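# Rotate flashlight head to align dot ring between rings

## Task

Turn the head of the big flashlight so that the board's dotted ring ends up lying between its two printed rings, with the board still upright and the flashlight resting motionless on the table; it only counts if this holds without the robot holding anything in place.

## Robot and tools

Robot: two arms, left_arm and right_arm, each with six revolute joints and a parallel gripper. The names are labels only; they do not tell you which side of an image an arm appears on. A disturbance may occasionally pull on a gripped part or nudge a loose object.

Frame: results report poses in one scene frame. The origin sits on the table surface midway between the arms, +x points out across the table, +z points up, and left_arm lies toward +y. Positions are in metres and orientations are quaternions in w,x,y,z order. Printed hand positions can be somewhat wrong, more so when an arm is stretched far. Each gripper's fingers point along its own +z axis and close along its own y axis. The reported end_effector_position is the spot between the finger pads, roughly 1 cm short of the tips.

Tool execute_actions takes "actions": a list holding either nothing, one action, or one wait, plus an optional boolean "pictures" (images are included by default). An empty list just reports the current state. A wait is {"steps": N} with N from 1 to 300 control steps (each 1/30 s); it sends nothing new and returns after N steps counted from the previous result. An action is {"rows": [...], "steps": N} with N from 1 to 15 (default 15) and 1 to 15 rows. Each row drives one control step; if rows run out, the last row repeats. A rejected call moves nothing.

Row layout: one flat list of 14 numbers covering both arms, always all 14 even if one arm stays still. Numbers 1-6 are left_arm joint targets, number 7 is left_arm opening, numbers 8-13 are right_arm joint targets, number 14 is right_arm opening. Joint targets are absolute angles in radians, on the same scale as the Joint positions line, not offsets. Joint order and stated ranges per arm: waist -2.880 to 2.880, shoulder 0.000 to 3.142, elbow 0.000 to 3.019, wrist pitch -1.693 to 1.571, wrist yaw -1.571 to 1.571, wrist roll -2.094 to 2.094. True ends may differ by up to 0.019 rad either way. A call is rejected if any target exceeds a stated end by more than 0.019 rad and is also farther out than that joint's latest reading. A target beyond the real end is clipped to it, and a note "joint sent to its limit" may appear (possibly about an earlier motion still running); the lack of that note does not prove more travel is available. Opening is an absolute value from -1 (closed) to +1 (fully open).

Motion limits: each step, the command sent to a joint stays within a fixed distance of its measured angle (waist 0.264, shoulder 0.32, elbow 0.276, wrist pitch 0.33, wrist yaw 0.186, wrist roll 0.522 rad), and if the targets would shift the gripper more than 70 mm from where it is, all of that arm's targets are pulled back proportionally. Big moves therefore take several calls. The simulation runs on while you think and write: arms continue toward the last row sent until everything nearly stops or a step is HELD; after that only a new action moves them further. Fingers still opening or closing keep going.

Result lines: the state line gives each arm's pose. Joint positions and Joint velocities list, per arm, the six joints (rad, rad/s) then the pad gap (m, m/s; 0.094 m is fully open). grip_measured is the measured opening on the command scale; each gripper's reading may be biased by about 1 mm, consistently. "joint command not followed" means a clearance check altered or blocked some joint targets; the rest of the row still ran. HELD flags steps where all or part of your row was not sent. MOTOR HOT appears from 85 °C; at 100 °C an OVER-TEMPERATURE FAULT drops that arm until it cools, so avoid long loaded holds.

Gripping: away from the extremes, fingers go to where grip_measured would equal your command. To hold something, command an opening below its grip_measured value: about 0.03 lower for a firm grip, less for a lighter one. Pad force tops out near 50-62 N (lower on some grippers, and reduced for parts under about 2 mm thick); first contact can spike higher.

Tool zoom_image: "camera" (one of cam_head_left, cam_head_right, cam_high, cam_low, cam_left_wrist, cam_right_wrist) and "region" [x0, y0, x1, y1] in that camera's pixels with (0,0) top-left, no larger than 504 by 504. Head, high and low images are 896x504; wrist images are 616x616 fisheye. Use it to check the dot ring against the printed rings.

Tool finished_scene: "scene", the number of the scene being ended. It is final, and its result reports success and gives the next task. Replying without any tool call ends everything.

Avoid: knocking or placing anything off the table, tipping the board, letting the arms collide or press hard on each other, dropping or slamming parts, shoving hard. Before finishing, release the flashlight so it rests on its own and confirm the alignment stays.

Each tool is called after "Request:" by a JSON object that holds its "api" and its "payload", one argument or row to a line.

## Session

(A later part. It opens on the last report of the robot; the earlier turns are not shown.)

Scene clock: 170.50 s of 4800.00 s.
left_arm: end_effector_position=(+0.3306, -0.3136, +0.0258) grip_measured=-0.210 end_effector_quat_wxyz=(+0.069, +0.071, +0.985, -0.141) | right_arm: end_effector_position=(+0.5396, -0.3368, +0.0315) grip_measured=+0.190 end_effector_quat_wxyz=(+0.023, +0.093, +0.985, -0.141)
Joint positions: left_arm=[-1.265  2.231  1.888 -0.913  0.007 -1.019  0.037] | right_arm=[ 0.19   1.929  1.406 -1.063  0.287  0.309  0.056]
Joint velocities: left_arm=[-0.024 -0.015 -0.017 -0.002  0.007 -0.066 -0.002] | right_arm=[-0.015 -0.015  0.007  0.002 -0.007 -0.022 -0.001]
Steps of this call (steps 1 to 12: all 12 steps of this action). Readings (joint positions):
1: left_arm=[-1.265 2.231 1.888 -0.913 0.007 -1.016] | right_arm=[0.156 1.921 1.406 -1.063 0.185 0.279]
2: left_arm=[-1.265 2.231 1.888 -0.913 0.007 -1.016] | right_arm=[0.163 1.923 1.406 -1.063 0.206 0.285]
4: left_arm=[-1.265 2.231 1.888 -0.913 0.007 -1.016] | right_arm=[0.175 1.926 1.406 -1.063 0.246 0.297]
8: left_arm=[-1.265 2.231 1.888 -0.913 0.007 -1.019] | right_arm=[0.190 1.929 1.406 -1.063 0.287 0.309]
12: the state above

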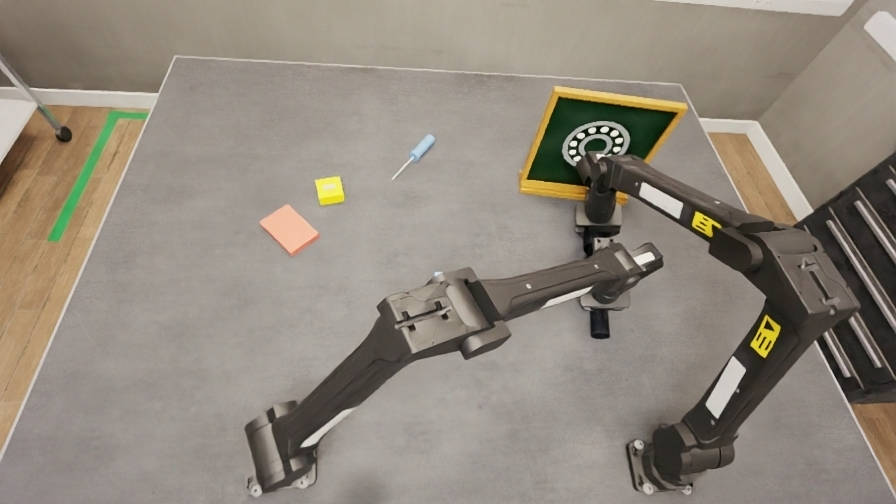

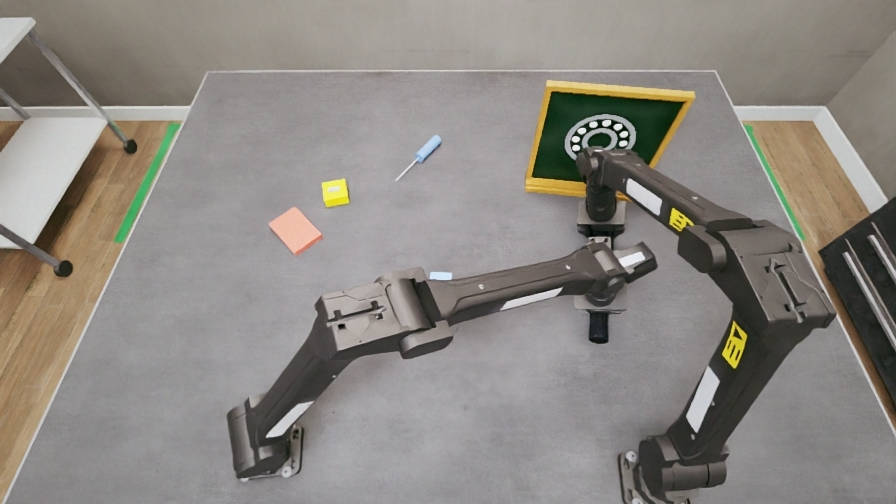

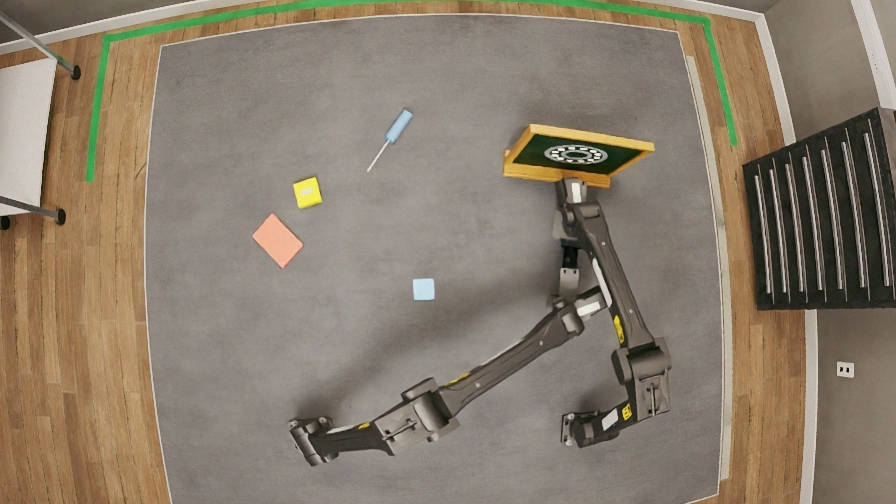

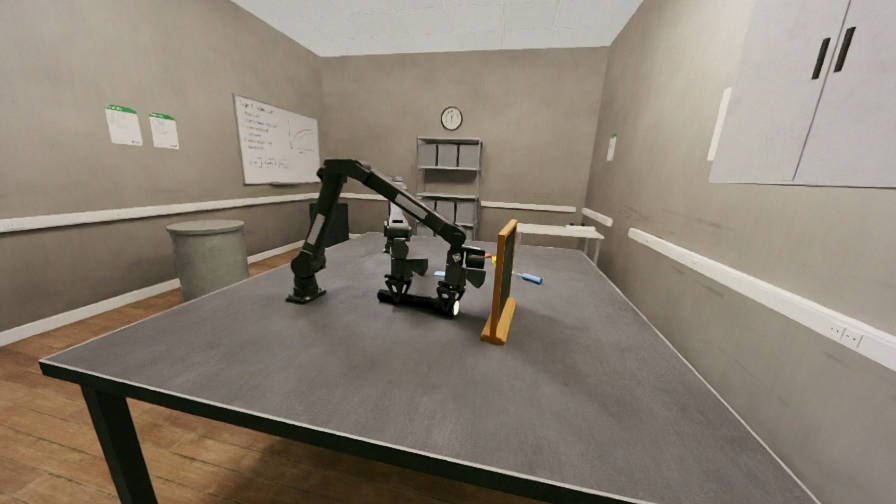

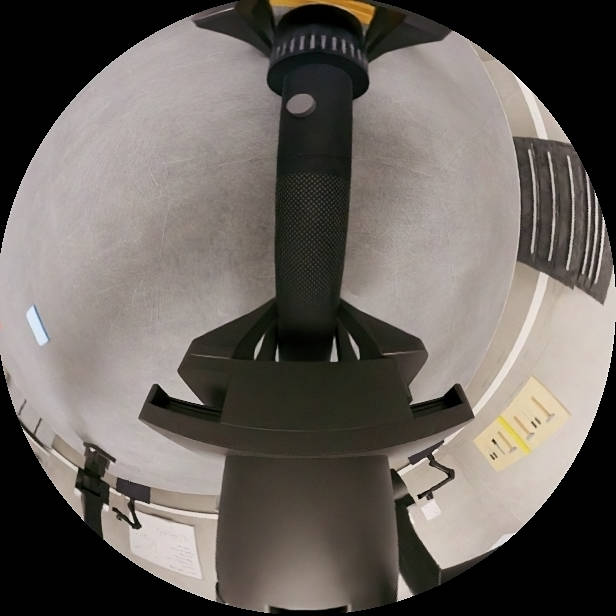

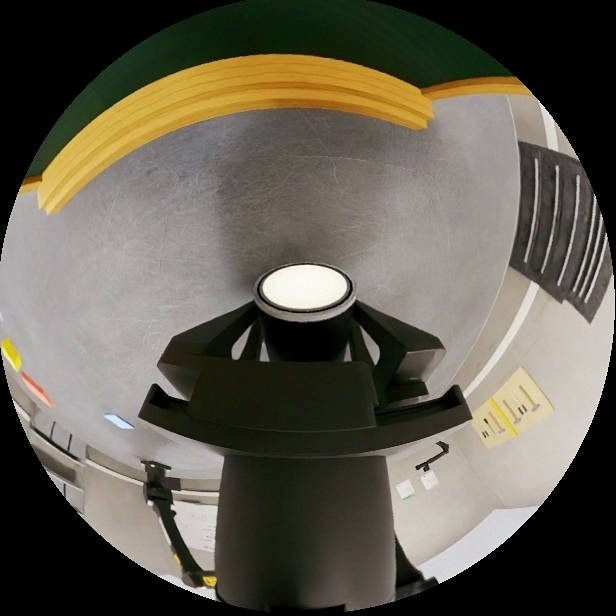

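Release and lift.

Request:
{"api": "execute_actions", "payload": {
  "actions": [
    {"rows":[[-1.26,2.231,1.895,-0.91,0,-1.01,-0.25, 0.19,1.929,1.42,-1.06,0.287,0.3,0.6],[-1.26,2.231,1.895,-0.91,0,-1.01,-0.25, 0.19,1.929,1.42,-1.06,0.287,0.3,0.6],[-1.26,2.231,1.895,-0.91,0,-1.01,-0.25, 0.19,1.929,1.42,-1.06,0.287,0.3,0.6],[-1.26,2.231,1.895,-0.91,0,-1.01,0.2, 0.19,1.9,1.42,-1.08,0.287,0.3,0.7],[-1.26,2.231,1.895,-0.91,0,-1.01,0.2, 0.19,1.88,1.42,-1.1,0.287,0.3,0.8],[-1.26,2.231,1.895,-0.91,0,-1.01,0.2, 0.19,1.86,1.42,-1.12,0.287,0.3,1],[-1.26,2.231,1.895,-0.91,0,-1.01,0.2, 0.19,1.84,1.42,-1.14,0.287,0.3,1],[-1.26,2.231,1.895,-0.91,0,-1.01,0.2, 0.19,1.82,1.42,-1.16,0.287,0.3,1],[-1.26,2.231,1.895,-0.91,0,-1.01,0.2, 0.19,1.8,1.42,-1.18,0.287,0.3,1],[-1.26,2.21,1.895,-0.93,0,-1.01,0.3, 0.19,1.78,1.42,-1.2,0.287,0.3,1],[-1.26,2.19,1.895,-0.95,0,-1.01,0.4, 0.19,1.76,1.42,-1.22,0.287,0.3,1],[-1.26,2.17,1.895,-0.97,0,-1.01,0.5, 0.19,1.76,1.42,-1.22,0.287,0.3,1],[-1.26,2.15,1.895,-0.99,0,-1.01,0.5, 0.19,1.76,1.42,-1.22,0.287,0.3,1]]}
  ],
  "pictures": false
}}

Request:
{"api": "execute_actions", "payload": {
  "actions": [
    {"steps":30}
  ]
}}

Scene clock: 178.80 s of 4800.00 s.
left_arm: end_effector_position=(+0.3262, -0.3018, +0.0403) grip_measured=+0.498 end_effector_quat_wxyz=(+0.063, +0.072, +0.988, -0.125) | right_arm: end_effector_position=(+0.5165, -0.3394, +0.1187) grip_measured=+1.000 end_effector_quat_wxyz=(+0.039, +0.096, +0.985, -0.138)
Joint positions: left_arm=[-1.265  2.201  1.882 -0.97   0.004 -1.017  0.07 ] | right_arm=[ 0.19   1.759  1.406 -1.199  0.286  0.31   0.094]
Joint velocities: left_arm=[-0.024 -0.298 -0.012 -0.222 -0.037 -0.037  0.001] | right_arm=[-0.005 -0.493  0.002 -0.066  0.022 -0.022  0.   ]
Steps of this call (steps 1 to 15: the robot went on to your last target; steps 16 to 90: nothing new was sent; then 4.80 s passed at rest; steps 91 to 105: all 15 steps of this action). Readings (joint positions):
91: left_arm=[-1.265 2.231 1.888 -0.913 0.006 -1.020] | right_arm=[0.190 1.929 1.406 -1.063 0.286 0.310]
92: left_arm=[-1.265 2.231 1.888 -0.913 0.006 -1.020] | right_arm=[0.190 1.929 1.406 -1.063 0.286 0.310]
94: left_arm=[-1.265 2.231 1.888 -0.913 0.005 -1.019] | right_arm=[0.190 1.929 1.406 -1.063 0.286 0.310]
98: left_arm=[-1.265 2.231 1.888 -0.913 0.004 -1.018] | right_arm=[0.190 1.903 1.406 -1.109 0.286 0.310]
105: the state above

Scene clock: 179.80 s of 4800.00 s.
left_arm: end_effector_position=(+0.3270, -0.3037, +0.0803) grip_measured=+0.498 end_effector_quat_wxyz=(+0.075, +0.071, +0.984, -0.147) | right_arm: end_effector_position=(+0.5155, -0.3395, +0.1193) grip_measured=+1.000 end_effector_quat_wxyz=(+0.038, +0.096, +0.985, -0.138)
Joint positions: left_arm=[-1.265  2.144  1.882 -0.979  0.004 -1.017  0.07 ] | right_arm=[ 0.19   1.758  1.406 -1.203  0.286  0.31   0.094]
Joint velocities: left_arm=[ 0.005 -0.005 -0.007 -0.007  0.066  0.007  0.   ] | right_arm=[-0.015 -0.015  0.007 -0.002  0.037 -0.007  0.   ]
Steps of this call (steps 1 to 30: the robot went on to your last target). Readings (joint positions):
1: left_arm=[-1.265 2.192 1.882 -0.976 0.004 -1.017] | right_arm=[0.190 1.745 1.406 -1.201 0.286 0.310]
2: left_arm=[-1.265 2.182 1.882 -0.977 0.004 -1.017] | right_arm=[0.190 1.736 1.406 -1.202 0.286 0.310]
4: left_arm=[-1.265 2.165 1.882 -0.978 0.004 -1.017] | right_arm=[0.190 1.731 1.406 -1.203 0.286 0.310]
8: left_arm=[-1.265 2.144 1.882 -0.978 0.004 -1.017] | right_arm=[0.190 1.746 1.406 -1.203 0.286 0.310]
30: the state above
All arms were judged still, so your last target was given up. Only a new action makes them travel on or press farther. Fingers that are still opening or closing keep moving.

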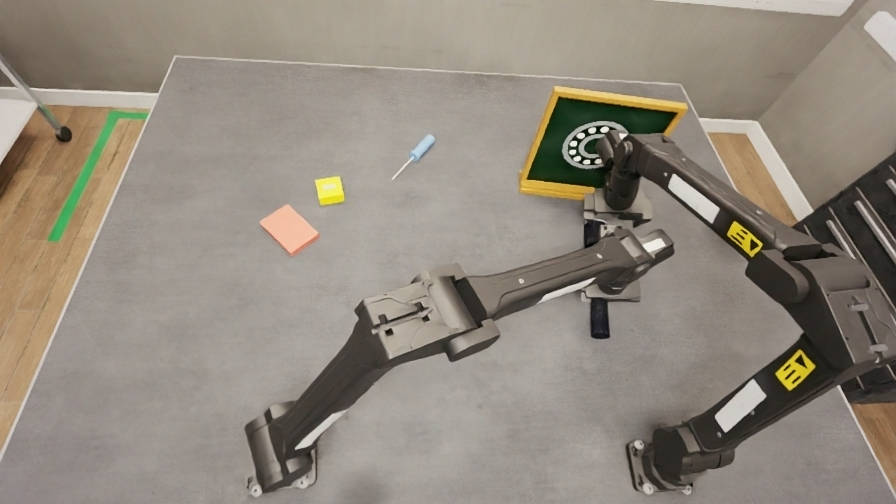

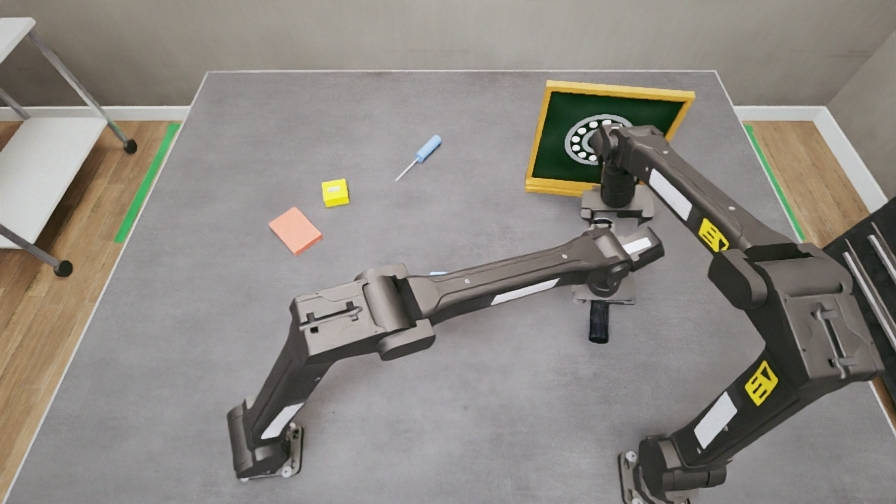

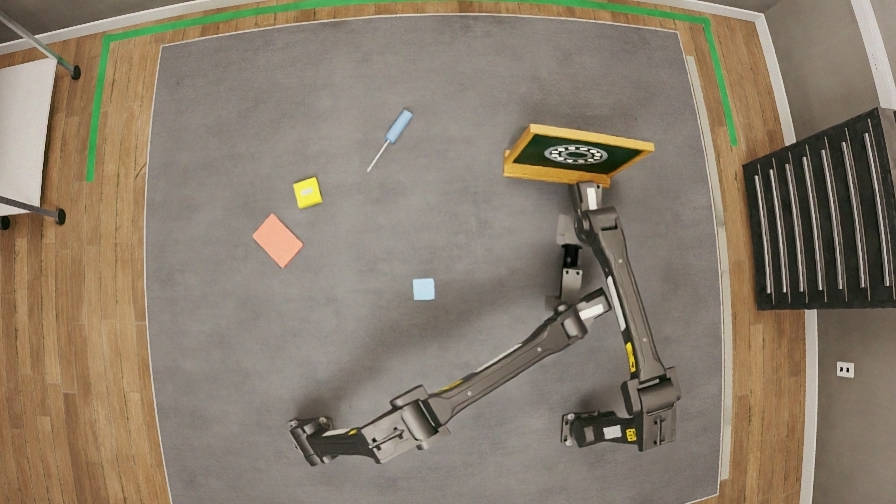

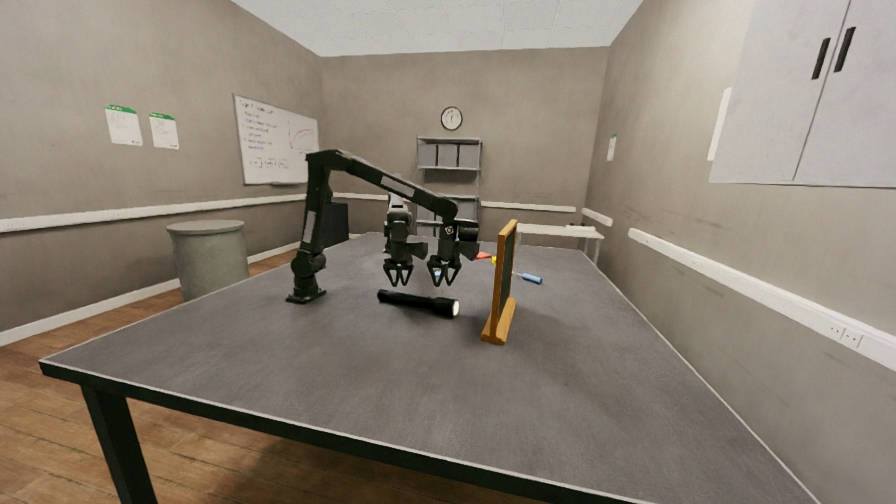

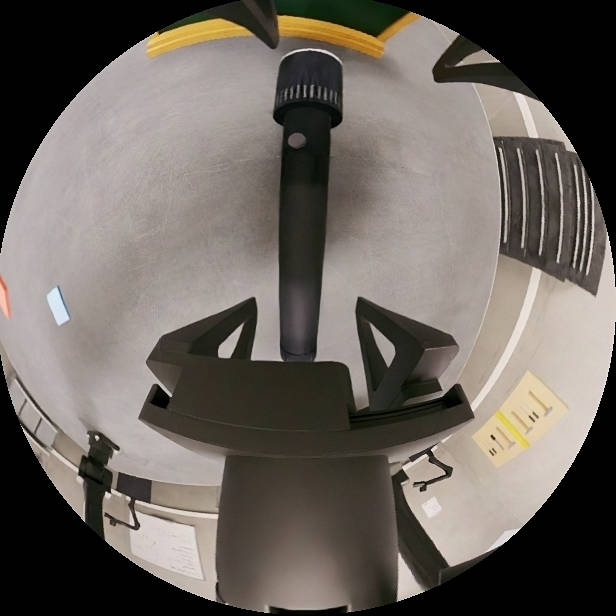

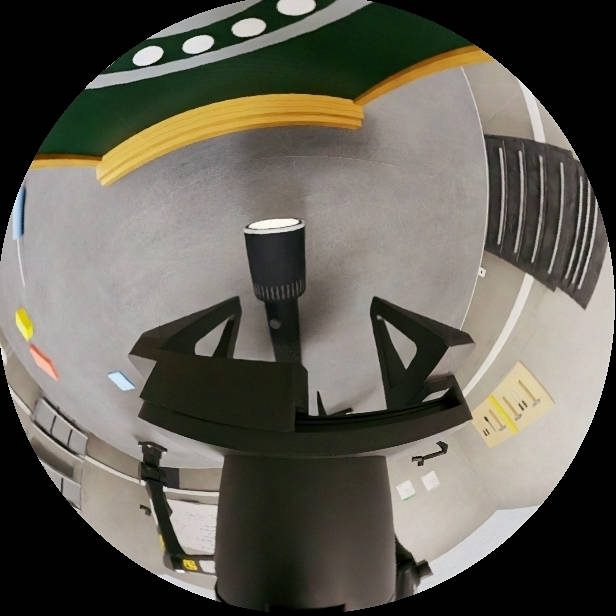

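Request:
{"api": "finished_scene", "payload": {
  "scene": 1
}}

The scene is finished: the task was done.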